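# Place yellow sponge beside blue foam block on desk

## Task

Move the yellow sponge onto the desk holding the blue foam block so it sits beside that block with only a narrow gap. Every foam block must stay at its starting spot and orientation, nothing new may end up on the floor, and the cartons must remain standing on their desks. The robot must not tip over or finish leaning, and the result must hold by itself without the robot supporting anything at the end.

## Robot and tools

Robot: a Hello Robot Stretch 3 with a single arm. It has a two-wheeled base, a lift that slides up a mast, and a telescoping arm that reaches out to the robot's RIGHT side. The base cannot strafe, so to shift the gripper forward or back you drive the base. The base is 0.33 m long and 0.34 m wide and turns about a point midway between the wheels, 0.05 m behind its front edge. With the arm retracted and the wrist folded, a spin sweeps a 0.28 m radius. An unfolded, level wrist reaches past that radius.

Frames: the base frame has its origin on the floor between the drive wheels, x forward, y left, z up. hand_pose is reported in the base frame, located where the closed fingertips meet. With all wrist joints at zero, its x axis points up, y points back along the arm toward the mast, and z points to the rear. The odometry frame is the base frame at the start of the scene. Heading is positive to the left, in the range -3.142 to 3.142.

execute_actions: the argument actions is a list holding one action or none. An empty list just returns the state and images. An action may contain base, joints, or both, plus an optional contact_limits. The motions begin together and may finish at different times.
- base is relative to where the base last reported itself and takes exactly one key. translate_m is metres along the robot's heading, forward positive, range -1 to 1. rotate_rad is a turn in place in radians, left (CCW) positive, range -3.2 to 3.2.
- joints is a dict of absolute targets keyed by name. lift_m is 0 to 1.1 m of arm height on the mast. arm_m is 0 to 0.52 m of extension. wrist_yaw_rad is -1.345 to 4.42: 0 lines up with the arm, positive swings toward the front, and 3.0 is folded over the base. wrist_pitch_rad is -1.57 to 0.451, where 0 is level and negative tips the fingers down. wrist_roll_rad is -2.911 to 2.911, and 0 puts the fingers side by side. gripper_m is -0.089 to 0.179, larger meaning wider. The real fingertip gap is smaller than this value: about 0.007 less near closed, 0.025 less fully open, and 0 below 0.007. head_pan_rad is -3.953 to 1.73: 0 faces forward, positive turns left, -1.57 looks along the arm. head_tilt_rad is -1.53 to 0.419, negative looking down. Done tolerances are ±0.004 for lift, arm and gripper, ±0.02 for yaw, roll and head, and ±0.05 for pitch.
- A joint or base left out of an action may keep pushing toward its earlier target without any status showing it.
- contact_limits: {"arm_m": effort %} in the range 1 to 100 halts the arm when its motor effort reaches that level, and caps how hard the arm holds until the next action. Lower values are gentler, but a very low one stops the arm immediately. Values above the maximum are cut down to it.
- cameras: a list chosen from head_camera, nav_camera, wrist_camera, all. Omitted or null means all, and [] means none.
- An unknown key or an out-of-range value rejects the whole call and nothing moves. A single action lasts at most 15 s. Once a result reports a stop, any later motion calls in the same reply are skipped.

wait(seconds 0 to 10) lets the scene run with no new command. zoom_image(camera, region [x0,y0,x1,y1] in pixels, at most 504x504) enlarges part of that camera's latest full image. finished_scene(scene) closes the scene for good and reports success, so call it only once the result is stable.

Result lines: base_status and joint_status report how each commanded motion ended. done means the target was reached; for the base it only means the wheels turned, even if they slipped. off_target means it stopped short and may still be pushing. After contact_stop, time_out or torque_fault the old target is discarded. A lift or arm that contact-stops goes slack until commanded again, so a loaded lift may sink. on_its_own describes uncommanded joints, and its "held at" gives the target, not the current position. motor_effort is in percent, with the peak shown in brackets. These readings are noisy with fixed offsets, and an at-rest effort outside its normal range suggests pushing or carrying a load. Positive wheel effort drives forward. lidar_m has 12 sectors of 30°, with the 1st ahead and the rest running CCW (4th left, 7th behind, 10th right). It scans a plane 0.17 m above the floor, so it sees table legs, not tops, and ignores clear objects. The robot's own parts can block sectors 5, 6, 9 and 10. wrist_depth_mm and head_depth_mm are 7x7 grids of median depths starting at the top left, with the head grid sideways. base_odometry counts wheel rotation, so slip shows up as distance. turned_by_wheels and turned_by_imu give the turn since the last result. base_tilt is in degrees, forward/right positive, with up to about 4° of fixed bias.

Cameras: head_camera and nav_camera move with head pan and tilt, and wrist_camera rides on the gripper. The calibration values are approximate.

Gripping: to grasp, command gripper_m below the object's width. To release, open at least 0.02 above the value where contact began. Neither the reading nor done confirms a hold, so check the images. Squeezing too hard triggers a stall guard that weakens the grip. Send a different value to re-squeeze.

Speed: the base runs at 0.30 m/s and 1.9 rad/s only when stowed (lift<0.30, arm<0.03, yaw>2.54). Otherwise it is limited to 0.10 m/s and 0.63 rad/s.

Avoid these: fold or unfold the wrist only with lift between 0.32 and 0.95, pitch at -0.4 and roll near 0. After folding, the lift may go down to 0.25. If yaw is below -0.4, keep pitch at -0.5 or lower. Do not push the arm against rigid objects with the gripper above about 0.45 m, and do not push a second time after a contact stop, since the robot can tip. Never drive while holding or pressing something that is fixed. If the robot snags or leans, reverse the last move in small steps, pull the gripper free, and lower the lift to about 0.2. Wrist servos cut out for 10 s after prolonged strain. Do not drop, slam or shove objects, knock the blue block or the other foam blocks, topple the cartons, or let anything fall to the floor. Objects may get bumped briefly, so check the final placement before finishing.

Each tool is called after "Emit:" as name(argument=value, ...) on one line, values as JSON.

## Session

Emit:
execute_actions(actions=[{"joints":{"head_pan_rad":0.5,"head_tilt_rad":-0.5}}], cameras=["nav_camera"])

Emit:
execute_actions(actions=[{"joints":{"head_pan_rad":-1.3}}], cameras=["nav_camera"])

Emit:
execute_actions(actions=[{"joints":{"head_pan_rad":-3.2}}], cameras=["nav_camera"])

Scene clock: 0.87 s.
base_odometry: x=+0.000 y=+0.000 heading=+0.000 (m, m, rad; odometry frame)
turned_by_wheels: +0.000 (rad since the last result)
turned_by_imu: +0.000 (rad since the last result)
base_tilt: forward=+2.9 right=+0.2 (deg)
lidar_m: 2.59 2.44 2.40 1.66 1.34 1.79 2.05 1.52 1.68 2.10 1.96 1.75
head_depth_mm: 2461 2708 3004 2445 1850 1472 1229 / 2412 2596 2973 2438 1840 1472 1227 / 2378 2428 2846 2451 1847 1479 1230 / 2340 1969 2861 2450 1846 1476 1228 / 2296 1939 2817 2455 1847 1476 1233 / 2269 1907 2752 2466 1844 1476 1232 / 2264 2379 2642 2424 1850 1483 1231
base_status: not commanded
joint_positions: lift_m=+0.355 arm_m=+0.003 wrist_yaw_rad=+3.145 wrist_pitch_rad=-0.535 wrist_roll_rad=+0.014 gripper_m=+0.037 head_pan_rad=+0.493 head_tilt_rad=-0.493
joint_status: all done
motor_effort: left_wheel=+0(0) right_wheel=-1(0) lift_m=+24(24) arm_m=+1(1) wrist_yaw_rad=+1(0) wrist_pitch_rad=+5(6) wrist_roll_rad=+0(0) gripper_m=+0(0) head_pan_rad=+4(37) head_tilt_rad=-3(35) (%)
hand_pose: x=-0.0220 y=+0.0604 z=+0.3422 quat_wxyz=(+0.187, +0.686, +0.187, +0.678) (m; base frame)
wrist_depth_mm: - - - - - - - / - - - - - - - / 814 846 - 895 927 959 - / 670 684 686 717 742 768 780 / 571 582 585 602 611 639 644 / 494 515 - - 532 541 553 / 442 - - - 460 473 478
pictures: nav_camera (sideways: a quarter turn counterclockwise sets it upright)
camera_calibration (this result's frames):
nav_camera: T_world_to_cam=[[0.44251, 0.230119, 0.866735, -1.08463], [0.460061, -0.887887, 0.000851177, 0.0491945], [0.769759, 0.398374, -0.498768, 0.602494], [0, 0, 0, 1]] pos_world=[-0.00644953, 0.0532537, 1.24055]
Images, in order (width x height): nav_camera 672x504.

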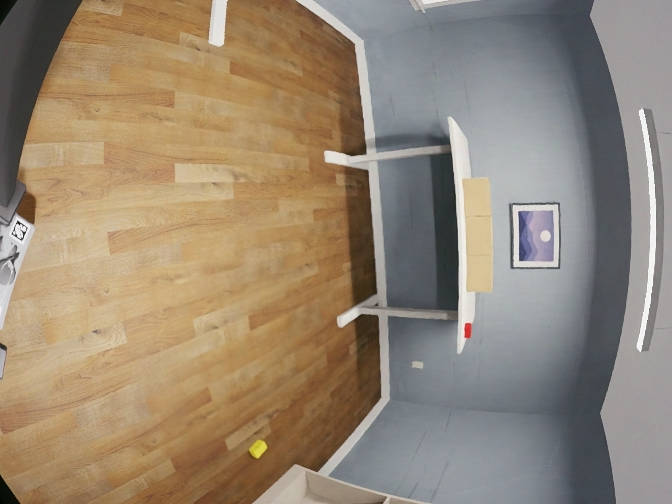

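Scene clock: 2.27 s.
base_odometry: x=+0.000 y=+0.000 heading=+0.000 (m, m, rad; odometry frame)
turned_by_wheels: +0.000 (rad since the last result)
turned_by_imu: +0.000 (rad since the last result)
base_tilt: forward=+3.0 right=+0.2 (deg)
lidar_m: 2.59 2.43 2.41 1.66 1.34 1.79 2.05 1.51 1.68 2.10 1.96 1.75
head_depth_mm: 1968 2189 2474 2427 1841 1468 1229 / 1896 2089 2345 2440 1839 1471 1230 / 1810 1996 2207 2349 1840 1471 1232 / 1732 1889 2113 2274 1845 1477 1234 / 1667 1829 2015 2213 1846 1479 1231 / 1614 1762 1935 2143 1847 1478 1234 / 1563 1700 1869 2072 1768 1483 1237
base_status: not commanded
joint_positions: lift_m=+0.355 arm_m=+0.003 wrist_yaw_rad=+3.145 wrist_pitch_rad=-0.535 wrist_roll_rad=+0.014 gripper_m=+0.037 head_pan_rad=-1.293 head_tilt_rad=-0.494
joint_status: all done
motor_effort: left_wheel=+0(0) right_wheel=+0(0) lift_m=+24(24) arm_m=+1(1) wrist_yaw_rad=+0(1) wrist_pitch_rad=+6(6) wrist_roll_rad=+0(0) gripper_m=+0(0) head_pan_rad=-4(52) head_tilt_rad=-3(3) (%)
hand_pose: x=-0.0220 y=+0.0604 z=+0.3422 quat_wxyz=(+0.187, +0.686, +0.187, +0.678) (m; base frame)
wrist_depth_mm: - - - - - - - / - - - - - - - / 811 847 - 881 926 935 - / 664 688 691 712 737 754 771 / 576 576 591 607 621 632 648 / 495 516 - - 530 537 546 / 441 - - - 463 472 478
pictures: nav_camera (sideways: a quarter turn counterclockwise sets it upright)
camera_calibration (this result's frames):
nav_camera: T_world_to_cam=[[0.130631, -0.481691, 0.86655, -1.08248], [-0.965527, -0.260302, 0.000856627, 0.0578836], [0.225152, -0.836789, -0.499089, 0.606235], [0, 0, 0, 1]] pos_world=[0.0607986, 0.000935768, 1.24054]
Images, in order (width x height): nav_camera 672x504.

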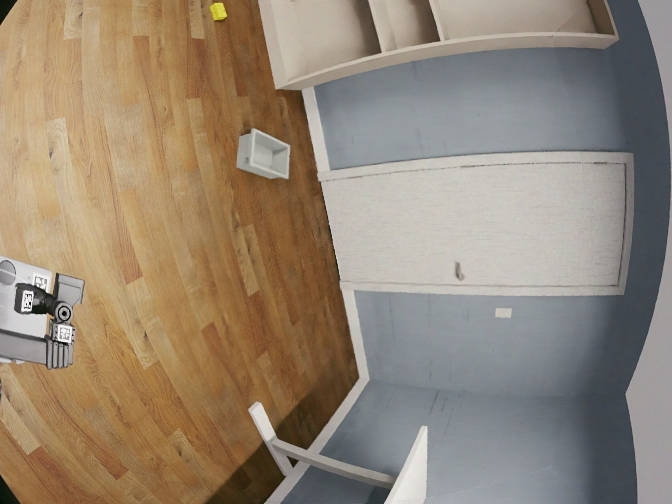

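Scene clock: 3.73 s.
base_odometry: x=+0.000 y=+0.000 heading=+0.000 (m, m, rad; odometry frame)
turned_by_wheels: +0.000 (rad since the last result)
turned_by_imu: +0.000 (rad since the last result)
base_tilt: forward=+2.9 right=+0.2 (deg)
lidar_m: 2.59 2.44 2.41 1.66 1.33 1.79 2.06 1.52 1.68 2.10 1.96 1.76
head_depth_mm: 1677 1807 1953 2096 1829 1474 1225 / 1840 1980 2152 2264 1829 1474 1228 / 2033 2203 2428 2460 1837 1473 1227 / 2088 2279 2512 2451 1842 1477 1232 / 1921 2101 2293 2386 1838 1473 1233 / 1783 1937 2107 2251 1853 1476 1231 / 1680 1787 1922 2089 1739 1478 1237
base_status: not commanded
joint_positions: lift_m=+0.355 arm_m=+0.003 wrist_yaw_rad=+3.145 wrist_pitch_rad=-0.535 wrist_roll_rad=+0.014 gripper_m=+0.037 head_pan_rad=-3.193 head_tilt_rad=-0.494
joint_status: all done
motor_effort: left_wheel=+0(0) right_wheel=+0(0) lift_m=+24(24) arm_m=+1(2) wrist_yaw_rad=+0(0) wrist_pitch_rad=+6(5) wrist_roll_rad=+0(0) gripper_m=+0(0) head_pan_rad=-4(53) head_tilt_rad=-3(3) (%)
hand_pose: x=-0.0220 y=+0.0604 z=+0.3422 quat_wxyz=(+0.187, +0.686, +0.187, +0.678) (m; base frame)
wrist_depth_mm: - - - - - - - / - - - - - - - / 816 839 - 897 912 964 - / 676 680 677 724 739 751 776 / 570 578 590 598 615 636 643 / 496 512 - - 538 542 553 / 440 - - - 463 473 485
pictures: nav_camera (sideways: a quarter turn counterclockwise sets it upright)
camera_calibration (this result's frames):
nav_camera: T_world_to_cam=[[-0.498103, 0.0321136, 0.866523, -1.07861], [0.0658235, 0.997831, 0.000857433, 0.0515913], [-0.864616, 0.0574646, -0.499137, 0.612944], [0, 0, 0, 1]] pos_world=[-0.0106947, -0.0520639, 1.24054]
Images, in order (width x height): nav_camera 672x504.

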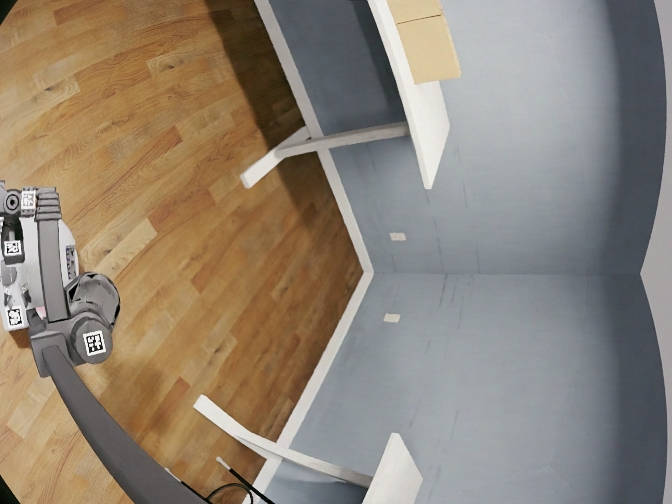

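Emit:
execute_actions(actions=[{"base":{"rotate_rad":-0.28},"joints":{"lift_m":0.27,"head_pan_rad":-1.57,"head_tilt_rad":-1.0}}], cameras=[])

Emit:
execute_actions(actions=[{"base":{"translate_m":1.0}}], cameras=[])

Emit:
execute_actions(actions=[{"base":{"translate_m":0.17}}], cameras=[])

Emit:
execute_actions(actions=[{"base":{"rotate_rad":1.58}}], cameras=[])

Emit:
execute_actions(actions=[{"joints":{"lift_m":0.4,"wrist_pitch_rad":-0.4}}], cameras=[])

Emit:
execute_actions(actions=[{"joints":{"wrist_yaw_rad":0,"gripper_m":0.17}}], cameras=[])

Emit:
execute_actions(actions=[{"joints":{"wrist_pitch_rad":-1.5,"arm_m":0.25}}], cameras=["head_camera","wrist_camera"])

Scene clock: 8.07 s.
base_odometry: x=+0.000 y=+0.000 heading=-0.280 (m, m, rad; odometry frame)
turned_by_wheels: -0.280 (rad since the last result)
turned_by_imu: -0.279 (rad since the last result)
base_tilt: forward=+2.9 right=+0.2 (deg)
lidar_m: 2.10 2.48 2.41 1.66 1.11 1.33 1.94 1.52 1.92 1.68 1.98 1.76
head_depth_mm: 1794 1905 1666 1467 1313 1188 1091 / 1915 1922 1669 1471 1311 1187 - / 1978 1836 1665 1468 1309 1217 - / 2160 1929 1667 1455 1302 1217 - / 2232 1913 1666 1460 1300 1182 1076 / 2240 1909 1660 1464 1301 1178 1076 / 2131 1914 1660 1465 1305 1177 1079
base_status: done
joint_positions: lift_m=+0.271 arm_m=+0.003 wrist_yaw_rad=+3.145 wrist_pitch_rad=-0.535 wrist_roll_rad=+0.014 gripper_m=+0.037 head_pan_rad=-1.577 head_tilt_rad=-0.988
joint_status: all done
motor_effort: left_wheel=+2(6) right_wheel=-1(7) lift_m=+9(21) arm_m=+1(1) wrist_yaw_rad=+0(1) wrist_pitch_rad=+6(6) wrist_roll_rad=+0(0) gripper_m=+0(0) head_pan_rad=+4(52) head_tilt_rad=-6(39) (%)
hand_pose: x=-0.0220 y=+0.0603 z=+0.2580 quat_wxyz=(+0.187, +0.686, +0.187, +0.678) (m; base frame)
wrist_depth_mm: - - - - - - - / 858 900 - 987 - - - / 681 703 - 749 766 779 796 / 560 571 565 591 609 634 639 / 471 508 - 527 514 523 532 / - - - - 442 445 456 / - - - - 381 393 397
pictures: none
No camera images: the call's "cameras" was empty. Leave "cameras" out to get every camera's image.

Scene clock: 13.00 s.
base_odometry: x=+0.961 y=-0.276 heading=-0.280 (m, m, rad; odometry frame)
turned_by_wheels: +0.000 (rad since the last result)
turned_by_imu: +0.001 (rad since the last result)
base_tilt: forward=+2.9 right=+0.2 (deg)
lidar_m: 1.10 2.07 1.73 2.11 2.12 2.05 2.79 2.39 2.10 1.48 0.91 0.96
head_depth_mm: 2234 1933 1662 1472 1314 1182 1096 / 2268 1933 1667 1472 1313 1183 - / 2168 1924 1669 1464 1308 1213 - / 1874 1924 1663 1443 1309 1215 - / 1623 1834 1663 1462 1308 1181 1075 / 1448 1663 1658 1437 1303 1180 1076 / 1296 1484 1634 1462 1303 1181 1079
base_status: done
joint_positions: lift_m=+0.271 arm_m=+0.003 wrist_yaw_rad=+3.145 wrist_pitch_rad=-0.535 wrist_roll_rad=+0.014 gripper_m=+0.037 head_pan_rad=-1.577 head_tilt_rad=-0.988
joint_status: not commanded
motor_effort: left_wheel=+1(11) right_wheel=-2(5) lift_m=+9(9) arm_m=+1(2) wrist_yaw_rad=+1(1) wrist_pitch_rad=+6(6) wrist_roll_rad=+0(0) gripper_m=-1(0) head_pan_rad=+4(4) head_tilt_rad=-7(6) (%)
hand_pose: x=-0.0220 y=+0.0603 z=+0.2580 quat_wxyz=(+0.187, +0.686, +0.187, +0.678) (m; base frame)
wrist_depth_mm: - - - - - - - / 865 893 - 969 - - - / 673 696 - 744 759 796 808 / 551 570 567 585 613 624 636 / 470 506 - 529 513 521 534 / - - - - 442 445 453 / - - - - 383 390 395
pictures: none
No camera images: the call's "cameras" was empty. Leave "cameras" out to get every camera's image.

Scene clock: 15.23 s.
base_odometry: x=+1.124 y=-0.323 heading=-0.280 (m, m, rad; odometry frame)
turned_by_wheels: +0.000 (rad since the last result)
turned_by_imu: +0.000 (rad since the last result)
base_tilt: forward=+3.0 right=+0.2 (deg)
lidar_m: 0.94 1.84 1.62 2.11 2.24 2.42 2.93 2.56 2.21 1.34 0.80 1.03
head_depth_mm: 2302 1927 1667 1462 1313 1184 1092 / 2210 1927 1668 1473 1304 1181 - / 1976 1919 1664 1442 1307 1215 - / 1664 1887 1662 1439 1306 1214 - / 1450 1700 1657 1447 1311 1179 1075 / 1287 1491 1622 1456 1299 1175 1076 / 1168 1327 1522 1464 1312 1178 1078
base_status: done
joint_positions: lift_m=+0.271 arm_m=+0.003 wrist_yaw_rad=+3.145 wrist_pitch_rad=-0.535 wrist_roll_rad=+0.014 gripper_m=+0.037 head_pan_rad=-1.576 head_tilt_rad=-0.988
joint_status: not commanded
motor_effort: left_wheel=+1(11) right_wheel=-1(5) lift_m=+10(9) arm_m=+2(1) wrist_yaw_rad=+0(0) wrist_pitch_rad=+6(6) wrist_roll_rad=+0(0) gripper_m=-1(0) head_pan_rad=+4(4) head_tilt_rad=-7(6) (%)
hand_pose: x=-0.0220 y=+0.0603 z=+0.2580 quat_wxyz=(+0.187, +0.686, +0.187, +0.678) (m; base frame)
wrist_depth_mm: - - - - - - - / 855 889 - 954 - - - / 678 686 - 737 757 787 807 / 553 567 568 598 612 628 639 / 472 498 - 531 516 525 531 / - - - - 438 445 454 / - - - - 381 389 396
pictures: none
No camera images: the call's "cameras" was empty. Leave "cameras" out to get every camera's image.

Scene clock: 17.60 s.
base_odometry: x=+1.124 y=-0.323 heading=+1.300 (m, m, rad; odometry frame)
turned_by_wheels: +1.580 (rad since the last result)
turned_by_imu: +1.564 (rad since the last result)
base_tilt: forward=+3.0 right=+0.2 (deg)
lidar_m: 2.10 2.24 2.41 2.93 2.67 2.21 1.34 0.80 1.03 0.94 1.85 1.62
head_depth_mm: 924 880 1306 1362 1309 1184 1094 / 951 1185 1426 1399 1310 1183 - / 940 1232 1476 1424 1310 1215 - / 921 1144 1464 1465 1289 1216 - / 1361 1667 1661 1458 1306 1180 1082 / 1500 1807 1652 1455 1308 1181 1075 / 1660 1881 1647 1460 1302 1181 1076
base_status: done
joint_positions: lift_m=+0.271 arm_m=+0.003 wrist_yaw_rad=+3.145 wrist_pitch_rad=-0.535 wrist_roll_rad=+0.014 gripper_m=+0.037 head_pan_rad=-1.576 head_tilt_rad=-0.988
joint_status: not commanded
motor_effort: left_wheel=-1(9) right_wheel=+1(8) lift_m=+9(9) arm_m=+1(1) wrist_yaw_rad=+1(1) wrist_pitch_rad=+6(6) wrist_roll_rad=+0(0) gripper_m=+0(0) head_pan_rad=+4(4) head_tilt_rad=-6(7) (%)
hand_pose: x=-0.0220 y=+0.0603 z=+0.2580 quat_wxyz=(+0.187, +0.686, +0.187, +0.678) (m; base frame)
wrist_depth_mm: - - - - - - - / 872 903 - 964 - - - / 677 697 - 734 762 787 805 / 553 563 562 588 611 628 647 / 469 502 - 530 509 522 531 / - - - - 442 447 452 / - - - - 380 391 395
pictures: none
No camera images: the call's "cameras" was empty. Leave "cameras" out to get every camera's image.

Scene clock: 19.60 s.
base_odometry: x=+1.124 y=-0.323 heading=+1.300 (m, m, rad; odometry frame)
turned_by_wheels: +0.000 (rad since the last result)
turned_by_imu: +0.000 (rad since the last result)
base_tilt: forward=+3.0 right=+0.2 (deg)
lidar_m: 2.10 2.23 2.41 2.93 2.66 2.20 1.34 0.80 1.03 0.94 1.84 1.62
head_depth_mm: 925 879 1307 1353 1311 1185 1093 / 952 1186 1436 1394 1308 1190 - / 939 1233 1472 1424 1310 - - / 921 1146 1462 1462 1287 - - / 1356 1677 1668 1458 1307 1177 1076 / 1498 1804 1659 1450 1307 1181 1080 / 1652 1874 1654 1462 1305 1181 1076
base_status: not commanded
joint_positions: lift_m=+0.399 arm_m=+0.003 wrist_yaw_rad=+3.145 wrist_pitch_rad=-0.419 wrist_roll_rad=+0.014 gripper_m=+0.037 head_pan_rad=-1.576 head_tilt_rad=-0.988
joint_status: all done
motor_effort: left_wheel=-2(1) right_wheel=+1(1) lift_m=+38(40) arm_m=+1(1) wrist_yaw_rad=+1(0) wrist_pitch_rad=+8(9) wrist_roll_rad=+0(0) gripper_m=+0(1) head_pan_rad=+4(4) head_tilt_rad=-6(6) (%)
hand_pose: x=-0.0221 y=+0.0765 z=+0.4117 quat_wxyz=(+0.147, +0.696, +0.148, +0.687) (m; base frame)
wrist_depth_mm: - - - - - - - / - - - - - - - / - - - - - - - / 854 879 - 947 943 - - / 703 715 728 747 775 786 804 / 597 603 - 621 649 648 669 / 520 526 539 551 548 558 569
pictures: none
No camera images: the call's "cameras" was empty. Leave "cameras" out to get every camera's image.

Scene clock: 22.20 s.
base_odometry: x=+1.124 y=-0.323 heading=+1.300 (m, m, rad; odometry frame)
turned_by_wheels: +0.000 (rad since the last result)
turned_by_imu: +0.000 (rad since the last result)
base_tilt: forward=+3.0 right=+0.2 (deg)
lidar_m: 2.10 2.23 2.41 2.93 2.67 2.21 1.34 0.80 1.03 0.94 1.84 1.62
head_depth_mm: 925 880 1307 1355 1311 1183 1097 / 952 1192 1434 1392 1306 1193 - / 942 1229 1473 1425 1308 - - / 919 1143 1464 1470 1322 - - / 1355 1668 1661 1459 1307 1178 1083 / 1500 1795 1657 1463 1302 1180 1078 / 1658 1880 1658 1461 1303 1178 1074
base_status: not commanded
joint_positions: lift_m=+0.399 arm_m=+0.003 wrist_yaw_rad=+0.002 wrist_pitch_rad=-0.419 wrist_roll_rad=+0.014 gripper_m=+0.170 head_pan_rad=-1.576 head_tilt_rad=-0.988
joint_status: all done
motor_effort: left_wheel=-2(1) right_wheel=+1(0) lift_m=+38(38) arm_m=+1(1) wrist_yaw_rad=-2(1) wrist_pitch_rad=+8(8) wrist_roll_rad=+0(0) gripper_m=+1(89) head_pan_rad=+4(3) head_tilt_rad=-6(6) (%)
hand_pose: x=-0.0210 y=-0.3721 z=+0.4117 quat_wxyz=(+0.687, +0.147, -0.696, -0.148) (m; base frame)
wrist_depth_mm: - - - 944 753 649 576 / - - - 776 804 689 595 / - - - 880 870 730 624 / 854 890 913 833 784 750 664 / 729 741 728 757 696 670 666 / - 596 609 628 643 - 551 / 505 521 533 541 548 551 533
pictures: none
No camera images: the call's "cameras" was empty. Leave "cameras" out to get every camera's image.

Scene clock: 25.23 s.
base_odometry: x=+1.124 y=-0.323 heading=+1.300 (m, m, rad; odometry frame)
turned_by_wheels: +0.000 (rad since the last result)
turned_by_imu: +0.000 (rad since the last result)
base_tilt: forward=+2.9 right=+0.2 (deg)
lidar_m: 2.10 2.23 2.42 2.93 2.68 2.20 1.34 0.80 1.03 0.94 1.85 1.62
head_depth_mm: 923 879 1305 1351 1313 1180 1091 / 953 1188 1436 1397 1309 1183 - / 942 1231 1475 1426 1288 - - / 920 1142 1463 1494 1267 1200 - / 1364 1662 1655 1461 1306 1179 1076 / 1495 1794 1654 1461 1309 1183 1080 / 1658 1860 1653 1458 1303 1178 1074
base_status: not commanded
joint_positions: lift_m=+0.399 arm_m=+0.250 wrist_yaw_rad=+0.000 wrist_pitch_rad=-1.496 wrist_roll_rad=+0.014 gripper_m=+0.170 head_pan_rad=-1.576 head_tilt_rad=-0.988
joint_status: all done
motor_effort: left_wheel=-1(1) right_wheel=+1(1) lift_m=+38(38) arm_m=+6(9) wrist_yaw_rad=+0(2) wrist_pitch_rad=-1(7) wrist_roll_rad=+0(0) gripper_m=+0(1) head_pan_rad=+4(4) head_tilt_rad=-6(6) (%)
hand_pose: x=-0.0216 y=-0.3897 z=+0.2806 quat_wxyz=(+0.515, +0.478, -0.521, -0.485) (m; base frame)
wrist_depth_mm: 411 412 418 421 421 428 430 / 414 420 420 427 431 435 436 / 421 427 428 397 435 440 445 / 426 432 432 442 443 446 452 / 433 436 442 449 447 454 458 / - 451 450 456 459 - 467 / 449 452 456 461 467 469 477
pictures: head_camera (sideways: a quarter turn clockwise sets it upright), wrist_camera
camera_calibration (this result's frames):
head_camera: T_world_to_cam=[[0.0323661, 0.854544, -0.51837, 0.698297], [0.999293, -0.0376047, 0.000401907, -0.00147618], [-0.0191497, -0.518016, -0.855156, 1.07507], [0, 0, 0, 1]] pos_world=[-0.000538703, -0.0398761, 1.28133]
wrist_camera: T_world_to_cam=[[-0.998687, -0.0457375, 0.0230859, -0.0536386], [-0.0433316, 0.994465, 0.0957166, 0.390407], [-0.027336, 0.0945906, -0.995141, 0.476229], [0, 0, 0, 1]] pos_world=[-0.023633, -0.435746, 0.437784]
Images, in order (width x height): head_camera 896x504, wrist_camera 644x364.

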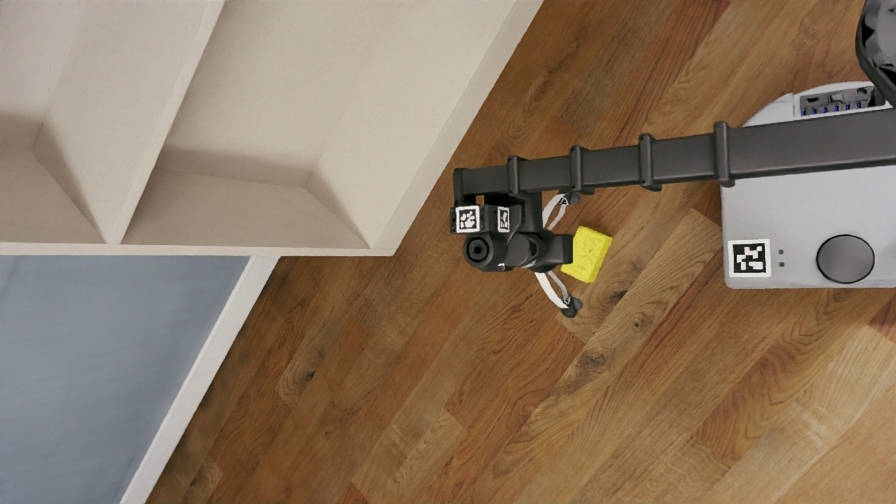

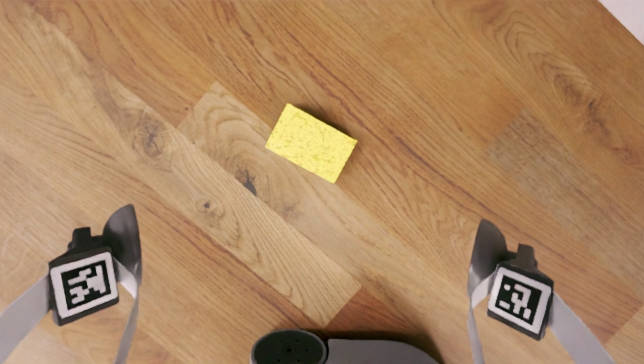

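Emit:
execute_actions(actions=[{"joints":{"arm_m":0.31,"lift_m":0.25,"wrist_yaw_rad":-0.47}}], cameras=["wrist_camera"])

Scene clock: 28.47 s.
base_odometry: x=+1.124 y=-0.323 heading=+1.300 (m, m, rad; odometry frame)
turned_by_wheels: +0.000 (rad since the last result)
turned_by_imu: +0.000 (rad since the last result)
base_tilt: forward=+2.9 right=+0.2 (deg)
lidar_m: 2.11 2.23 2.40 2.93 2.67 2.21 1.34 0.80 1.03 0.94 1.85 1.62
head_depth_mm: 925 880 1309 1351 1311 1184 1095 / 953 1188 1428 1395 1316 1186 - / 938 1233 1480 1427 1310 1197 - / 919 1142 1466 1497 1266 1197 - / 1360 1668 1664 1463 1310 1181 1079 / 1497 1809 1657 1459 1305 1179 1073 / 1660 1863 1653 1458 1305 1175 1077
base_status: not commanded
joint_positions: lift_m=+0.251 arm_m=+0.310 wrist_yaw_rad=-0.468 wrist_pitch_rad=-1.497 wrist_roll_rad=+0.014 gripper_m=+0.170 head_pan_rad=-1.576 head_tilt_rad=-0.988
joint_status: all done
motor_effort: left_wheel=-1(2) right_wheel=+1(1) lift_m=+9(36) arm_m=+6(4) wrist_yaw_rad=-1(3) wrist_pitch_rad=-1(2) wrist_roll_rad=+0(0) gripper_m=+0(1) head_pan_rad=+4(4) head_tilt_rad=-6(6) (%)
hand_pose: x=-0.0193 y=-0.4499 z=+0.1321 quat_wxyz=(+0.388, +0.344, -0.618, -0.591) (m; base frame)
wrist_depth_mm: 273 274 278 278 282 284 287 / 276 281 281 283 286 290 292 / 281 285 286 288 290 294 297 / 286 288 288 251 295 297 302 / 288 292 293 252 301 302 307 / - 299 299 303 306 - 311 / 300 302 306 306 309 314 319
pictures: wrist_camera
camera_calibration (this result's frames):
wrist_camera: T_world_to_cam=[[-0.911882, 0.409805, 0.0230426, 0.156012], [0.410025, 0.906937, 0.0966675, 0.433824], [0.0187166, 0.0975974, -0.99505, 0.336443], [0, 0, 0, 1]] pos_world=[-0.0419112, -0.490222, 0.289246]
Images, in order (width x height): wrist_camera 644x364.

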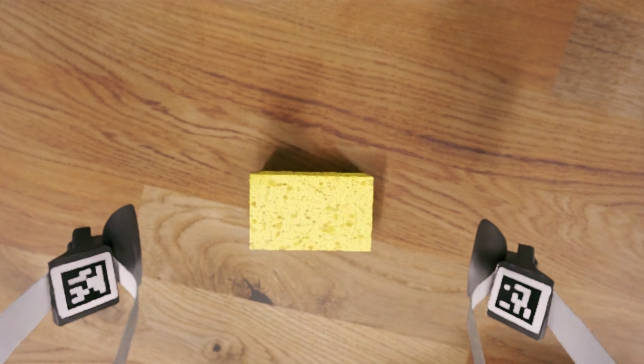

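Emit:
execute_actions(actions=[{"joints":{"lift_m":0.145}}], cameras=[])

Emit:
execute_actions(actions=[{"joints":{"gripper_m":0.065}}], cameras=[])

Emit:
execute_actions(actions=[{"joints":{"lift_m":1.1,"arm_m":0.0,"wrist_yaw_rad":0,"head_pan_rad":-0.4,"head_tilt_rad":-0.3}}])

Scene clock: 31.70 s.
base_odometry: x=+1.124 y=-0.323 heading=+1.300 (m, m, rad; odometry frame)
turned_by_wheels: +0.000 (rad since the last result)
turned_by_imu: +0.000 (rad since the last result)
base_tilt: forward=+3.0 right=+0.2 (deg)
lidar_m: 2.11 2.24 2.41 2.92 2.66 2.20 1.34 0.80 1.03 1.02 1.84 1.62
head_depth_mm: 924 879 1306 1352 1310 1185 1084 / 954 1186 1432 1396 1311 1184 - / 938 1233 1473 1424 1307 1198 - / 921 1146 1468 1464 1267 1200 - / 1364 1670 1660 1458 1309 1181 1078 / 1492 1804 1660 1463 1305 1182 1076 / 1658 1876 1655 1456 1306 1181 1080
base_status: not commanded
joint_positions: lift_m=+0.146 arm_m=+0.310 wrist_yaw_rad=-0.468 wrist_pitch_rad=-1.497 wrist_roll_rad=+0.014 gripper_m=+0.170 head_pan_rad=-1.576 head_tilt_rad=-0.988
joint_status: all done
motor_effort: left_wheel=-2(2) right_wheel=+1(1) lift_m=+9(8) arm_m=+6(6) wrist_yaw_rad=-1(1) wrist_pitch_rad=-2(1) wrist_roll_rad=+0(0) gripper_m=+0(1) head_pan_rad=+4(4) head_tilt_rad=-6(6) (%)
hand_pose: x=-0.0193 y=-0.4499 z=+0.0271 quat_wxyz=(+0.388, +0.344, -0.618, -0.591) (m; base frame)
wrist_depth_mm: 175 177 179 180 182 184 186 / 179 179 182 183 184 187 189 / 181 183 184 186 188 189 192 / 184 186 186 187 190 193 195 / 187 189 146 147 149 196 198 / - 193 149 150 197 - 201 / 193 195 197 199 201 203 205
pictures: none
No camera images: the call's "cameras" was empty. Leave "cameras" out to get every camera's image.

Scene clock: 33.23 s.
base_odometry: x=+1.124 y=-0.323 heading=+1.300 (m, m, rad; odometry frame)
turned_by_wheels: +0.000 (rad since the last result)
turned_by_imu: +0.000 (rad since the last result)
base_tilt: forward=+2.9 right=+0.3 (deg)
lidar_m: 2.09 2.23 2.41 2.93 2.67 2.21 1.34 0.80 1.03 1.03 1.84 1.62
head_depth_mm: 926 880 1304 1355 1312 1185 1081 / 953 1190 1433 1400 1309 1187 - / 939 1234 1475 1420 1306 1200 - / 922 1144 1469 1464 1269 1202 - / 1370 1676 1667 1462 1308 1180 1078 / 1500 1801 1656 1460 1304 1177 1080 / 1655 1871 1651 1456 1304 1175 1077
base_status: not commanded
joint_positions: lift_m=+0.146 arm_m=+0.310 wrist_yaw_rad=-0.468 wrist_pitch_rad=-1.497 wrist_roll_rad=+0.014 gripper_m=+0.066 head_pan_rad=-1.576 head_tilt_rad=-0.988
joint_status: all done
motor_effort: left_wheel=-2(2) right_wheel=+1(1) lift_m=+9(9) arm_m=+6(6) wrist_yaw_rad=-1(1) wrist_pitch_rad=-2(2) wrist_roll_rad=+0(0) gripper_m=-17(92) head_pan_rad=+4(4) head_tilt_rad=-7(6) (%)
hand_pose: x=-0.0193 y=-0.4499 z=+0.0271 quat_wxyz=(+0.388, +0.344, -0.618, -0.591) (m; base frame)
wrist_depth_mm: 175 177 179 181 182 183 185 / 179 179 181 183 185 186 187 / 180 183 184 186 188 189 192 / 184 186 186 188 191 193 195 / 187 188 143 145 146 196 198 / 190 191 146 147 148 200 200 / 193 194 197 199 201 202 205
pictures: none
No camera images: the call's "cameras" was empty. Leave "cameras" out to get every camera's image.

Scene clock: 42.73 s.
base_odometry: x=+1.124 y=-0.323 heading=+1.300 (m, m, rad; odometry frame)
turned_by_wheels: +0.000 (rad since the last result)
turned_by_imu: +0.000 (rad since the last result)
base_tilt: forward=+2.9 right=+0.2 (deg)
lidar_m: 2.11 2.23 2.41 2.93 2.67 2.21 1.34 0.80 1.03 0.94 1.84 1.62
head_depth_mm: 1687 1779 1910 2048 2139 1737 1386 / 1727 1835 1911 2069 2199 1745 1387 / 1758 1860 1956 2144 2222 1737 1394 / 1784 1909 1505 2213 2340 1744 1384 / 1854 1959 1485 2299 2352 1755 1392 / 1896 2029 1523 2361 2350 1755 1392 / 1955 2075 1572 2453 2245 1757 1395
base_status: not commanded
joint_positions: lift_m=+1.096 arm_m=+0.003 wrist_yaw_rad=+0.000 wrist_pitch_rad=-1.497 wrist_roll_rad=+0.014 gripper_m=+0.066 head_pan_rad=-0.407 head_tilt_rad=-0.310
joint_status: all done
joint sent to its limit — the command would take lift_m past its upper limit and arm_m past its lower limit, so those joints were sent only as far as their limits.
motor_effort: left_wheel=-2(2) right_wheel=+1(1) lift_m=+38(43) arm_m=-3(4) wrist_yaw_rad=+1(3) wrist_pitch_rad=-2(2) wrist_roll_rad=+0(0) gripper_m=-17(17) head_pan_rad=+5(53) head_tilt_rad=+6(45) (%)
hand_pose: x=-0.0216 y=-0.1430 z=+0.9778 quat_wxyz=(+0.514, +0.478, -0.521, -0.485) (m; base frame)
wrist_depth_mm: - - - - - - 784 / - - - - - - - / - - - - - - - / - - - 146 - - - / - - 144 144 146 - - / - - 146 147 149 - - / - - - - - - -
pictures: head_camera (sideways: a quarter turn clockwise sets it upright), nav_camera (sideways: a quarter turn counterclockwise sets it upright), wrist_camera
camera_calibration (this result's frames):
head_camera: T_world_to_cam=[[-0.301713, 0.160097, -0.939861, 1.24974], [0.418392, 0.908038, 0.020365, -0.0239319], [0.85669, -0.387086, -0.34095, 0.400839], [0, 0, 0, 1]] pos_world=[0.0436805, -0.0231897, 1.31173]
nav_camera: T_world_to_cam=[[0.302536, -0.137638, 0.943148, -1.18347], [-0.409338, -0.912381, -0.00184364, 0.0580064], [0.860764, -0.385509, -0.332369, 0.385405], [0, 0, 0, 1]] pos_world=[0.0500434, 0.0386105, 1.24439]
wrist_camera: T_world_to_cam=[[-0.998724, -0.0449514, 0.0230362, -0.0582838], [-0.0425234, 0.994394, 0.0968155, 0.0772393], [-0.027259, 0.0957123, -0.995036, 1.14672], [0, 0, 0, 1]] pos_world=[-0.0236664, -0.189182, 1.13489]
Images, in order (width x height): head_camera 896x504, nav_camera 672x504, wrist_camera 644x364.

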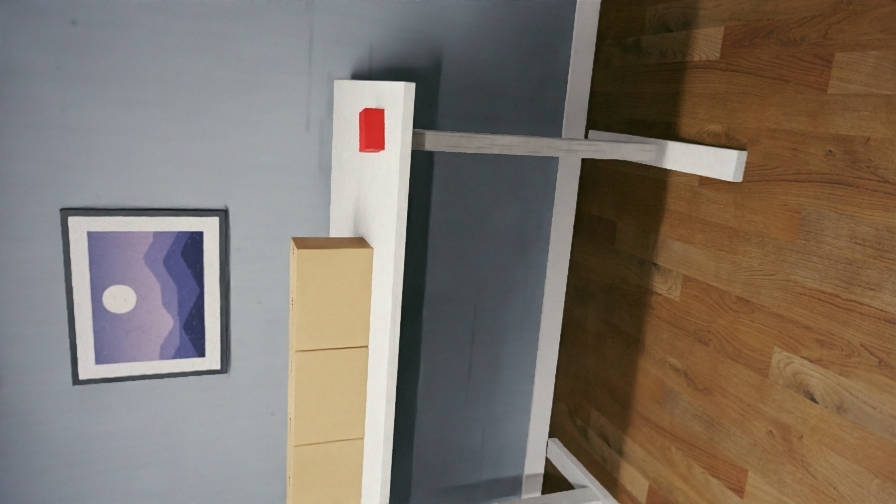

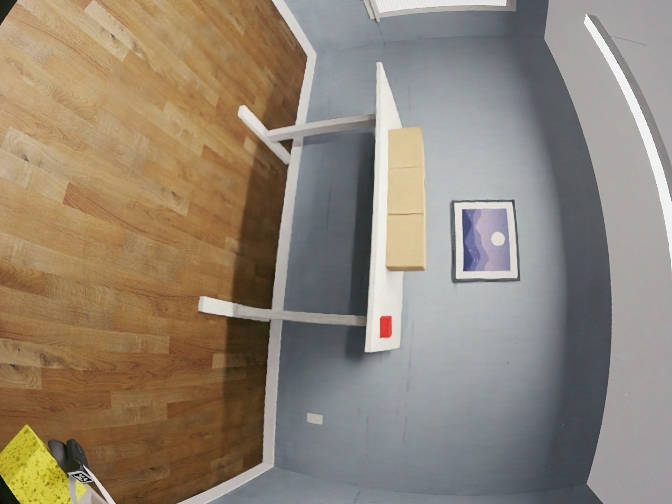

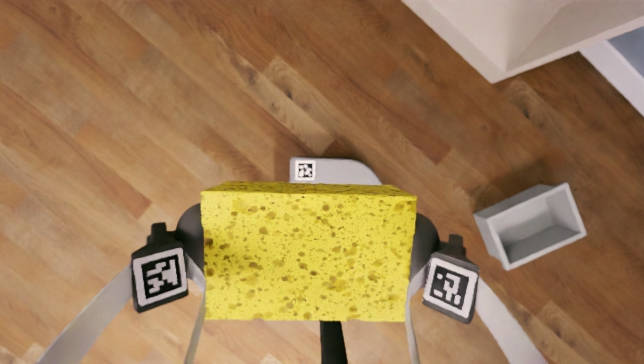

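Emit:
execute_actions(actions=[{"base":{"rotate_rad":-0.69},"joints":{"wrist_pitch_rad":0.05}}], cameras=[])

Emit:
execute_actions(actions=[{"base":{"translate_m":0.9}}], cameras=[])

Emit:
execute_actions(actions=[{"base":{"rotate_rad":1.575},"joints":{"head_pan_rad":-1.2}}], cameras=[])

Emit:
execute_actions(actions=[{"base":{"translate_m":0.28}}], cameras=["nav_camera","head_camera"])

Scene clock: 48.97 s.
base_odometry: x=+1.124 y=-0.323 heading=+0.610 (m, m, rad; odometry frame)
turned_by_wheels: -0.690 (rad since the last result)
turned_by_imu: -0.687 (rad since the last result)
base_tilt: forward=+2.9 right=+0.2 (deg)
lidar_m: 1.62 2.10 2.78 2.20 2.35 2.56 2.21 1.52 0.81 0.80 0.94 1.51
head_depth_mm: 1287 1346 1397 1469 1541 1590 1382 / 1478 1543 1627 1716 1808 1736 1380 / 1724 1825 1934 2063 2132 1744 1389 / 1926 2070 2185 2361 2345 1743 1387 / 1858 1978 2107 2253 2324 1752 1392 / 1780 1895 2007 2140 2234 1761 1398 / 1717 1808 1905 2033 2144 1764 1398
base_status: done
joint_positions: lift_m=+1.096 arm_m=+0.003 wrist_yaw_rad=+0.000 wrist_pitch_rad=+0.026 wrist_roll_rad=+0.014 gripper_m=+0.066 head_pan_rad=-0.407 head_tilt_rad=-0.310
joint_status: all done
motor_effort: left_wheel=+2(7) right_wheel=-1(2) lift_m=+38(38) arm_m=-4(4) wrist_yaw_rad=+1(1) wrist_pitch_rad=+11(11) wrist_roll_rad=+0(0) gripper_m=-17(17) head_pan_rad=+4(4) head_tilt_rad=+6(6) (%)
hand_pose: x=-0.0215 y=-0.4049 z=+1.2176 quat_wxyz=(+0.702, -0.009, -0.712, +0.009) (m; base frame)
wrist_depth_mm: 687 712 721 729 720 794 798 / 677 729 727 762 707 814 799 / 697 732 758 762 770 843 834 / 699 758 764 773 780 858 851 / 609 682 143 145 146 862 882 / 700 779 146 147 148 896 892 / 671 775 771 777 907 935 926
pictures: none
No camera images: the call's "cameras" was empty. Leave "cameras" out to get every camera's image.

Scene clock: 59.03 s.
base_odometry: x=+1.862 y=+0.193 heading=+0.610 (m, m, rad; odometry frame)
turned_by_wheels: +0.000 (rad since the last result)
turned_by_imu: +0.001 (rad since the last result)
base_tilt: forward=+3.0 right=+0.2 (deg)
lidar_m: 0.73 1.24 1.52 2.30 2.31 3.33 3.52 1.34 0.82 1.07 1.11 1.25
head_depth_mm: 1255 1331 1392 1459 1529 1576 1379 / 1220 1316 1418 1536 1674 1739 1381 / 1160 1240 1335 1438 1565 1658 1388 / 1106 1178 1260 1352 1466 1573 1391 / 1058 1124 1194 1277 1382 1490 1393 / 1013 1071 1136 1217 1299 1400 1396 / 969 1022 1085 1157 1234 1311 1320
base_status: done
joint_positions: lift_m=+1.096 arm_m=+0.003 wrist_yaw_rad=+0.000 wrist_pitch_rad=+0.026 wrist_roll_rad=+0.014 gripper_m=+0.066 head_pan_rad=-0.407 head_tilt_rad=-0.310
joint_status: not commanded
motor_effort: left_wheel=+1(7) right_wheel=-1(2) lift_m=+38(38) arm_m=-4(3) wrist_yaw_rad=+0(1) wrist_pitch_rad=+10(10) wrist_roll_rad=+0(0) gripper_m=-17(17) head_pan_rad=+4(4) head_tilt_rad=+6(6) (%)
hand_pose: x=-0.0215 y=-0.4049 z=+1.2176 quat_wxyz=(+0.702, -0.009, -0.712, +0.009) (m; base frame)
wrist_depth_mm: 739 750 758 771 781 599 749 / 758 768 770 789 783 592 767 / 779 779 798 793 796 767 786 / 800 803 802 812 742 791 813 / 808 815 143 144 146 684 808 / 824 845 146 146 148 825 850 / 839 867 872 884 707 832 880
pictures: none
No camera images: the call's "cameras" was empty. Leave "cameras" out to get every camera's image.

Scene clock: 62.47 s.
base_odometry: x=+1.862 y=+0.193 heading=+2.185 (m, m, rad; odometry frame)
turned_by_wheels: +1.575 (rad since the last result)
turned_by_imu: +1.568 (rad since the last result)
base_tilt: forward=+3.0 right=+0.1 (deg)
lidar_m: 2.30 2.31 3.32 3.53 1.37 0.82 1.07 1.11 1.24 0.73 1.24 1.52
head_depth_mm: 957 1015 1061 810 649 501 1343 / 988 1050 1120 964 591 483 1276 / 1023 1090 1166 1003 622 484 1312 / 1044 1112 1208 1005 654 504 1389 / 1076 1154 1260 940 656 525 1395 / 1122 1200 1312 667 657 549 1397 / 1161 1255 1363 672 661 1590 1399
base_status: done
joint_positions: lift_m=+1.096 arm_m=+0.003 wrist_yaw_rad=+0.000 wrist_pitch_rad=+0.026 wrist_roll_rad=+0.014 gripper_m=+0.066 head_pan_rad=-1.193 head_tilt_rad=-0.310
joint_status: all done
motor_effort: left_wheel=-2(7) right_wheel=+2(5) lift_m=+38(38) arm_m=-4(4) wrist_yaw_rad=+2(0) wrist_pitch_rad=+10(11) wrist_roll_rad=+0(0) gripper_m=-17(17) head_pan_rad=-4(49) head_tilt_rad=+6(6) (%)
hand_pose: x=-0.0215 y=-0.4050 z=+1.2177 quat_wxyz=(+0.702, -0.009, -0.712, +0.009) (m; base frame)
wrist_depth_mm: 832 847 873 877 887 895 922 / 856 858 893 881 894 922 929 / 893 912 904 937 939 948 973 / 922 918 913 922 953 968 - / 924 945 143 144 146 - - / 617 672 146 147 149 - - / 446 479 467 - - - -
pictures: none
No camera images: the call's "cameras" was empty. Leave "cameras" out to get every camera's image.

Scene clock: 66.40 s.
base_odometry: x=+1.701 y=+0.421 heading=+2.185 (m, m, rad; odometry frame)
turned_by_wheels: +0.000 (rad since the last result)
turned_by_imu: +0.000 (rad since the last result)
base_tilt: forward=+3.0 right=+0.2 (deg)
lidar_m: 2.40 2.03 3.39 3.52 1.52 1.08 1.25 1.39 1.25 0.73 1.24 1.28
head_depth_mm: 951 1014 1055 810 633 481 1306 / 970 1030 1117 640 620 483 1347 / 1001 1064 1159 566 593 483 1388 / 1037 1108 1206 593 615 504 1393 / 1077 1147 1264 615 634 525 1389 / 1133 1221 1316 647 658 548 1396 / 1179 1273 1366 669 660 1602 1400
base_status: done
joint_positions: lift_m=+1.096 arm_m=+0.003 wrist_yaw_rad=+0.000 wrist_pitch_rad=+0.026 wrist_roll_rad=+0.014 gripper_m=+0.066 head_pan_rad=-1.193 head_tilt_rad=-0.310
joint_status: not commanded
motor_effort: left_wheel=-2(5) right_wheel=+1(5) lift_m=+38(38) arm_m=-4(4) wrist_yaw_rad=+0(2) wrist_pitch_rad=+10(10) wrist_roll_rad=+0(0) gripper_m=-17(17) head_pan_rad=-4(3) head_tilt_rad=+5(5) (%)
hand_pose: x=-0.0215 y=-0.4050 z=+1.2177 quat_wxyz=(+0.702, -0.009, -0.712, +0.009) (m; base frame)
wrist_depth_mm: 853 845 867 888 888 913 904 / 861 867 874 893 914 928 942 / 890 900 882 919 925 961 954 / 913 938 919 938 928 971 - / 412 925 143 144 146 - - / 321 327 146 147 148 - - / 326 329 419 476 507 - -
pictures: head_camera (sideways: a quarter turn clockwise sets it upright), nav_camera (sideways: a quarter turn counterclockwise sets it upright)
camera_calibration (this result's frames):
head_camera: T_world_to_cam=[[-0.0999204, 0.326419, -0.939929, 1.2486], [0.938082, 0.345813, 0.0203699, -0.0271085], [0.331688, -0.879696, -0.340762, 0.403796], [0, 0, 0, 1]] pos_world=[0.0162558, -0.0429738, 1.31174]
nav_camera: T_world_to_cam=[[0.11639, -0.311127, 0.943214, -1.18242], [-0.934757, -0.355283, -0.00184657, 0.0612152], [0.335683, -0.881461, -0.332179, 0.388362], [0, 0, 0, 1]] pos_world=[0.064477, -0.00380803, 1.2444]
Images, in order (width x height): head_camera 896x504, nav_camera 672x504.

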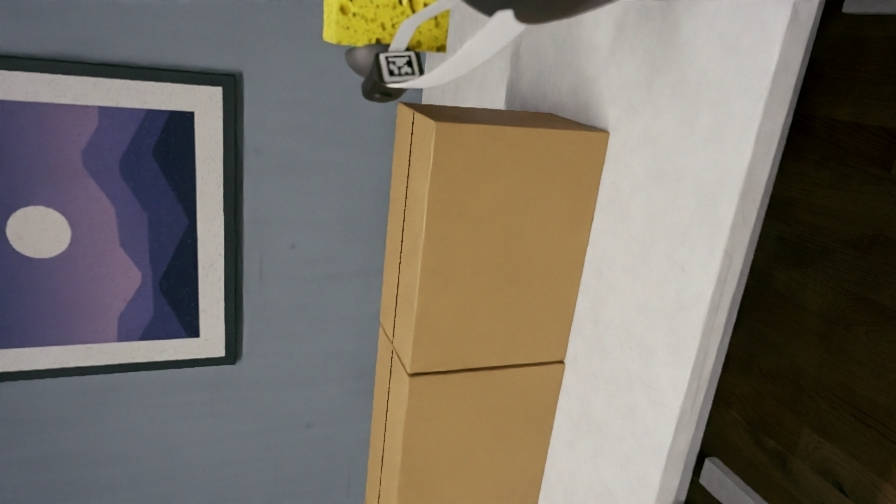

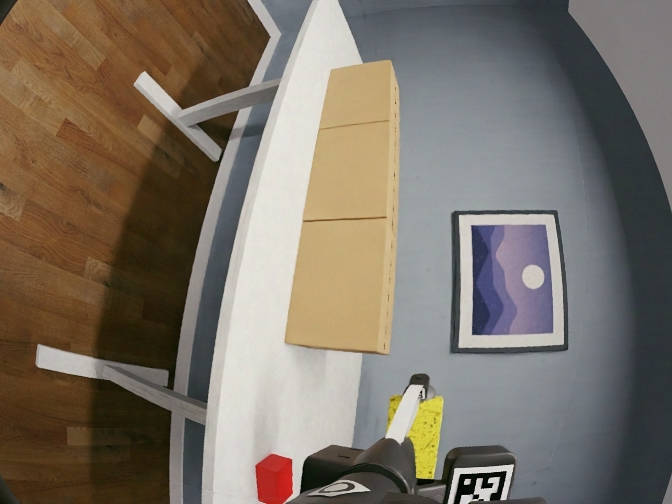

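Emit:
execute_actions(actions=[{"base":{"translate_m":-0.04},"joints":{"arm_m":0.52}}], cameras=[])

Emit:
execute_actions(actions=[{"joints":{"wrist_yaw_rad":0.6,"wrist_pitch_rad":-0.4}}], cameras=["wrist_camera"])

Scene clock: 72.07 s.
base_odometry: x=+1.724 y=+0.389 heading=+2.185 (m, m, rad; odometry frame)
turned_by_wheels: +0.000 (rad since the last result)
turned_by_imu: +0.000 (rad since the last result)
base_tilt: forward=+2.9 right=+0.2 (deg)
lidar_m: 2.43 2.06 3.25 3.08 1.49 1.04 1.24 1.36 1.24 0.73 1.24 1.32
head_depth_mm: 953 1012 1083 992 649 482 1273 / 975 1036 1119 1000 650 482 1342 / 1000 1072 1161 578 597 483 1393 / 1036 1107 1209 594 614 504 1385 / 1078 1151 1262 614 632 526 1389 / 1122 1208 1305 647 658 549 1395 / 1179 1273 1364 670 659 1628 1394
base_status: done
joint_positions: lift_m=+1.096 arm_m=+0.520 wrist_yaw_rad=+0.000 wrist_pitch_rad=+0.027 wrist_roll_rad=+0.014 gripper_m=+0.066 head_pan_rad=-1.193 head_tilt_rad=-0.310
joint_status: all done
motor_effort: left_wheel=-1(7) right_wheel=+1(2) lift_m=+38(38) arm_m=+7(7) wrist_yaw_rad=+0(1) wrist_pitch_rad=+10(11) wrist_roll_rad=+0(0) gripper_m=-17(17) head_pan_rad=-4(4) head_tilt_rad=+5(6) (%)
hand_pose: x=-0.0215 y=-0.9214 z=+1.2180 quat_wxyz=(+0.702, -0.009, -0.712, +0.009) (m; base frame)
wrist_depth_mm: 380 385 409 414 415 420 427 / 390 396 416 423 432 432 440 / 419 411 428 432 439 442 449 / 428 435 434 441 450 453 456 / 439 439 143 144 146 464 473 / 449 451 146 147 148 477 488 / 461 467 472 481 480 490 494
pictures: none
No camera images: the call's "cameras" was empty. Leave "cameras" out to get every camera's image.

Scene clock: 73.30 s.
base_odometry: x=+1.724 y=+0.389 heading=+2.185 (m, m, rad; odometry frame)
turned_by_wheels: +0.000 (rad since the last result)
turned_by_imu: +0.000 (rad since the last result)
base_tilt: forward=+3.0 right=+0.2 (deg)
lidar_m: 2.43 2.07 3.26 3.10 1.50 1.04 1.24 1.35 1.24 0.73 1.24 1.32
head_depth_mm: 956 1012 1078 991 648 481 1275 / 971 1036 1103 923 650 482 1344 / 1001 1066 1160 578 597 484 1384 / 1038 1107 1214 593 614 503 1391 / 1075 1153 1260 615 633 525 1398 / 1123 1211 1307 646 658 548 1390 / 1183 1272 1365 671 661 1633 1398
base_status: not commanded
joint_positions: lift_m=+1.096 arm_m=+0.520 wrist_yaw_rad=+0.598 wrist_pitch_rad=-0.415 wrist_roll_rad=+0.014 gripper_m=+0.066 head_pan_rad=-1.193 head_tilt_rad=-0.310
joint_status: all done
motor_effort: left_wheel=-1(2) right_wheel=+1(2) lift_m=+38(38) arm_m=+6(6) wrist_yaw_rad=+2(2) wrist_pitch_rad=+6(9) wrist_roll_rad=+0(0) gripper_m=-17(17) head_pan_rad=-4(3) head_tilt_rad=+5(6) (%)
hand_pose: x=+0.1050 y=-0.8506 z=+1.1098 quat_wxyz=(+0.700, +0.343, -0.623, +0.062) (m; base frame)
wrist_depth_mm: - 728 586 481 413 356 317 / 842 802 633 522 439 379 334 / 591 614 638 568 471 405 354 / 457 467 479 496 493 433 375 / 314 341 143 144 146 443 397 / 306 327 146 147 148 349 351 / 278 275 274 277 287 293 299
pictures: wrist_camera
camera_calibration (this result's frames):
wrist_camera: T_world_to_cam=[[-0.824745, -0.56318, 0.0512303, -0.457023], [-0.346655, 0.431915, -0.832634, 1.35847], [0.446795, -0.70447, -0.551449, 0.126586], [0, 0, 0, 1]] pos_world=[0.0374352, -0.754955, 1.22433]
Images, in order (width x height): wrist_camera 644x364.

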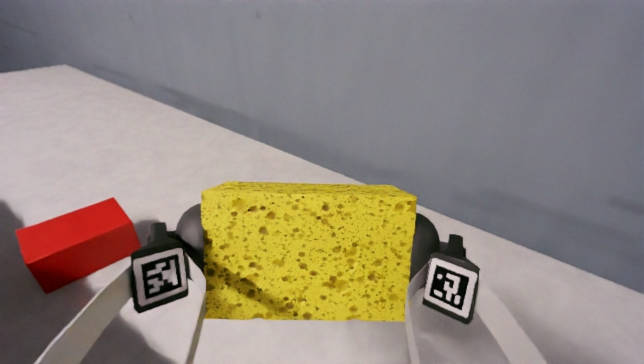

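Emit:
execute_actions(actions=[{"joints":{"wrist_yaw_rad":0,"wrist_pitch_rad":0.05}}], cameras=[])

Emit:
execute_actions(actions=[{"joints":{"arm_m":0}}], cameras=[])

Emit:
execute_actions(actions=[{"base":{"translate_m":1.0}}], cameras=[])

Emit:
execute_actions(actions=[{"base":{"translate_m":0.3}}], cameras=[])

Emit:
execute_actions(actions=[{"base":{"rotate_rad":1.575}}], cameras=["nav_camera"])

Scene clock: 76.63 s.
base_odometry: x=+1.724 y=+0.389 heading=+2.185 (m, m, rad; odometry frame)
turned_by_wheels: +0.000 (rad since the last result)
turned_by_imu: +0.000 (rad since the last result)
base_tilt: forward=+3.0 right=+0.2 (deg)
lidar_m: 2.44 2.07 3.25 3.09 1.49 1.04 1.25 1.36 1.24 0.73 1.25 1.32
head_depth_mm: 955 1014 1084 991 648 481 1274 / 973 1037 1119 996 650 483 1353 / 1003 1066 1161 577 598 483 1388 / 1037 1107 1210 593 614 503 1392 / 1078 1152 1264 615 633 525 1392 / 1124 1218 1308 647 657 549 1395 / 1184 1277 1361 670 660 1633 1403
base_status: not commanded
joint_positions: lift_m=+1.096 arm_m=+0.520 wrist_yaw_rad=+0.003 wrist_pitch_rad=+0.025 wrist_roll_rad=+0.014 gripper_m=+0.066 head_pan_rad=-1.193 head_tilt_rad=-0.310
joint_status: all done
motor_effort: left_wheel=-2(1) right_wheel=+2(2) lift_m=+38(38) arm_m=+6(6) wrist_yaw_rad=-2(0) wrist_pitch_rad=+10(10) wrist_roll_rad=+0(0) gripper_m=-17(17) head_pan_rad=-4(3) head_tilt_rad=+6(6) (%)
hand_pose: x=-0.0208 y=-0.9214 z=+1.2176 quat_wxyz=(+0.702, -0.008, -0.712, +0.010) (m; base frame)
wrist_depth_mm: 380 388 411 413 418 420 425 / 392 395 417 422 428 431 437 / 423 407 427 433 440 443 451 / 430 434 438 436 444 451 462 / 436 445 143 144 146 463 469 / 453 452 146 147 149 476 483 / 457 469 475 478 484 488 498
pictures: none
No camera images: the call's "cameras" was empty. Leave "cameras" out to get every camera's image.

Scene clock: 81.60 s.
base_odometry: x=+1.724 y=+0.389 heading=+2.185 (m, m, rad; odometry frame)
turned_by_wheels: +0.000 (rad since the last result)
turned_by_imu: +0.000 (rad since the last result)
base_tilt: forward=+2.9 right=+0.2 (deg)
lidar_m: 2.44 2.07 3.26 3.08 1.49 1.04 1.25 1.36 1.24 0.73 1.24 1.32
head_depth_mm: 957 1013 1057 810 633 482 1278 / 973 1036 1119 963 651 483 1346 / 1004 1069 1164 578 598 483 1390 / 1039 1110 1208 592 614 504 1388 / 1076 1156 1257 615 632 527 1391 / 1126 1213 1312 647 659 549 1397 / 1180 1269 1365 673 662 1634 1402
base_status: not commanded
joint_positions: lift_m=+1.096 arm_m=+0.003 wrist_yaw_rad=+0.001 wrist_pitch_rad=+0.027 wrist_roll_rad=+0.014 gripper_m=+0.066 head_pan_rad=-1.193 head_tilt_rad=-0.310
joint_status: all done
joint sent to its limit — the command would take arm_m past its lower limit, so that joint was sent only as far as its limit.
motor_effort: left_wheel=-1(2) right_wheel=+1(1) lift_m=+38(38) arm_m=-4(6) wrist_yaw_rad=+0(2) wrist_pitch_rad=+10(11) wrist_roll_rad=+0(0) gripper_m=-17(17) head_pan_rad=-4(4) head_tilt_rad=+5(5) (%)
hand_pose: x=-0.0213 y=-0.4050 z=+1.2179 quat_wxyz=(+0.702, -0.009, -0.712, +0.009) (m; base frame)
wrist_depth_mm: 853 848 846 887 893 903 912 / 864 860 868 895 926 936 928 / 902 861 906 912 930 957 967 / 902 932 928 935 948 963 - / 414 942 143 144 146 - - / 321 328 146 147 148 - - / 326 331 463 478 514 - -
pictures: none
No camera images: the call's "cameras" was empty. Leave "cameras" out to get every camera's image.

Scene clock: 92.67 s.
base_odometry: x=+1.147 y=+1.206 heading=+2.185 (m, m, rad; odometry frame)
turned_by_wheels: +0.000 (rad since the last result)
turned_by_imu: +0.001 (rad since the last result)
base_tilt: forward=+3.0 right=+0.2 (deg)
lidar_m: 1.44 1.15 1.52 3.07 3.25 2.28 2.01 1.31 1.24 0.74 1.24 1.50
head_depth_mm: 953 1008 1051 810 635 482 1344 / 983 1049 1111 963 651 483 1313 / 1017 1085 1162 1001 653 502 1315 / 1057 1127 1206 1294 655 524 1388 / 1097 1167 1262 1362 1446 546 1391 / 1134 1220 1315 1431 1562 1670 1398 / 1182 1273 1372 1499 1644 1730 1400
base_status: done
joint_positions: lift_m=+1.096 arm_m=+0.003 wrist_yaw_rad=+0.001 wrist_pitch_rad=+0.027 wrist_roll_rad=+0.014 gripper_m=+0.066 head_pan_rad=-1.193 head_tilt_rad=-0.310
joint_status: not commanded
motor_effort: left_wheel=-2(4) right_wheel=+1(5) lift_m=+38(38) arm_m=-4(4) wrist_yaw_rad=+1(1) wrist_pitch_rad=+11(10) wrist_roll_rad=+0(0) gripper_m=-17(17) head_pan_rad=-4(3) head_tilt_rad=+6(6) (%)
hand_pose: x=-0.0213 y=-0.4050 z=+1.2179 quat_wxyz=(+0.702, -0.009, -0.712, +0.009) (m; base frame)
wrist_depth_mm: 849 861 869 882 884 875 898 / 869 883 884 896 873 904 910 / 899 908 930 920 927 923 955 / 910 925 930 930 953 969 - / 943 944 143 145 146 - - / 959 943 146 147 149 343 348 / - 490 472 480 351 351 351
pictures: none
No camera images: the call's "cameras" was empty. Leave "cameras" out to get every camera's image.

Scene clock: 96.90 s.
base_odometry: x=+0.975 y=+1.451 heading=+2.185 (m, m, rad; odometry frame)
turned_by_wheels: +0.000 (rad since the last result)
turned_by_imu: +0.000 (rad since the last result)
base_tilt: forward=+2.9 right=+0.2 (deg)
lidar_m: 1.15 0.90 1.36 3.08 3.62 2.56 2.31 1.57 0.77 0.75 1.24 1.19
head_depth_mm: 954 1010 1051 1143 1241 1330 1384 / 986 1044 1114 1200 1291 1396 1383 / 1017 1087 1156 1243 1346 1460 1390 / 1057 1126 1205 1302 1417 1538 1394 / 1092 1167 1257 1361 1478 1592 1390 / 1131 1220 1311 1423 1556 1667 1399 / 1180 1266 1375 1498 1641 1709 1398
base_status: done
joint_positions: lift_m=+1.096 arm_m=+0.003 wrist_yaw_rad=+0.001 wrist_pitch_rad=+0.027 wrist_roll_rad=+0.014 gripper_m=+0.066 head_pan_rad=-1.193 head_tilt_rad=-0.310
joint_status: not commanded
motor_effort: left_wheel=-2(4) right_wheel=+1(3) lift_m=+38(38) arm_m=-4(4) wrist_yaw_rad=+0(0) wrist_pitch_rad=+9(10) wrist_roll_rad=+0(0) gripper_m=-17(17) head_pan_rad=-4(3) head_tilt_rad=+5(6) (%)
hand_pose: x=-0.0213 y=-0.4050 z=+1.2179 quat_wxyz=(+0.702, -0.009, -0.712, +0.009) (m; base frame)
wrist_depth_mm: 853 854 859 878 898 883 899 / 858 879 896 899 908 901 918 / 886 905 895 920 919 945 923 / 922 933 929 943 943 962 - / 928 933 143 144 146 - - / 967 945 146 147 148 728 415 / - - - 510 512 526 415
pictures: none
No camera images: the call's "cameras" was empty. Leave "cameras" out to get every camera's image.

Scene clock: 100.33 s.
base_odometry: x=+0.975 y=+1.451 heading=-2.523 (m, m, rad; odometry frame)
turned_by_wheels: +1.575 (rad since the last result)
turned_by_imu: +1.568 (rad since the last result)
base_tilt: forward=+3.0 right=+0.2 (deg)
lidar_m: 3.09 3.40 2.55 2.31 1.69 0.76 0.75 1.24 1.19 1.15 0.90 1.50
head_depth_mm: 912 968 1004 1081 1194 1278 1348 / 943 1007 1069 1156 1234 1341 1387 / 977 1043 1115 1194 1290 1409 1392 / 1014 1084 1159 1250 1352 1473 1389 / 1050 1127 1212 1240 1427 1560 1391 / 1091 1175 1268 1018 1466 1568 1172 / 1131 1223 1324 1023 779 1641 1397
base_status: done
joint_positions: lift_m=+1.096 arm_m=+0.003 wrist_yaw_rad=+0.001 wrist_pitch_rad=+0.027 wrist_roll_rad=+0.014 gripper_m=+0.066 head_pan_rad=-1.193 head_tilt_rad=-0.310
joint_status: not commanded
motor_effort: left_wheel=-2(8) right_wheel=+2(4) lift_m=+38(38) arm_m=-5(4) wrist_yaw_rad=+0(1) wrist_pitch_rad=+10(10) wrist_roll_rad=+0(0) gripper_m=-17(17) head_pan_rad=-4(3) head_tilt_rad=+5(6) (%)
hand_pose: x=-0.0213 y=-0.4050 z=+1.2179 quat_wxyz=(+0.702, -0.009, -0.712, +0.009) (m; base frame)
wrist_depth_mm: 815 824 822 822 838 850 852 / 830 838 840 844 853 880 870 / 859 857 858 870 880 874 905 / 852 874 875 883 899 907 932 / 885 899 144 144 146 933 957 / 659 902 146 147 148 953 979 / 937 941 934 968 - - -
pictures: nav_camera (sideways: a quarter turn counterclockwise sets it upright)
camera_calibration (this result's frames):
nav_camera: T_world_to_cam=[[0.116275, -0.310983, 0.943276, -1.1825], [-0.934815, -0.355131, -0.00184927, 0.0612191], [0.335562, -0.881573, -0.332005, 0.388136], [0, 0, 0, 1]] pos_world=[0.0644803, -0.00382743, 1.2444]
Images, in order (width x height): nav_camera 672x504.

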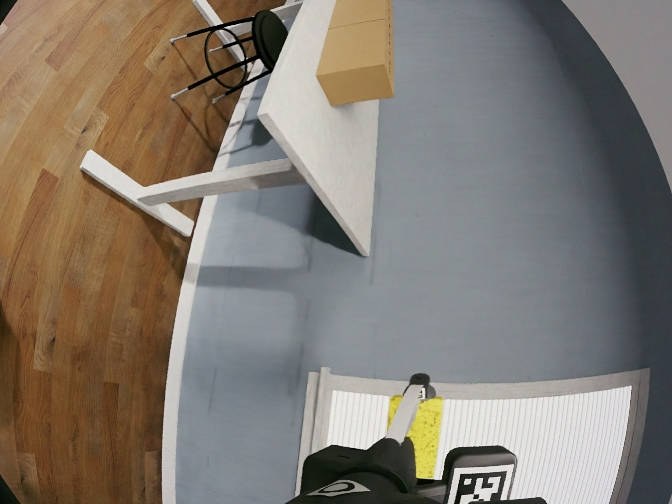

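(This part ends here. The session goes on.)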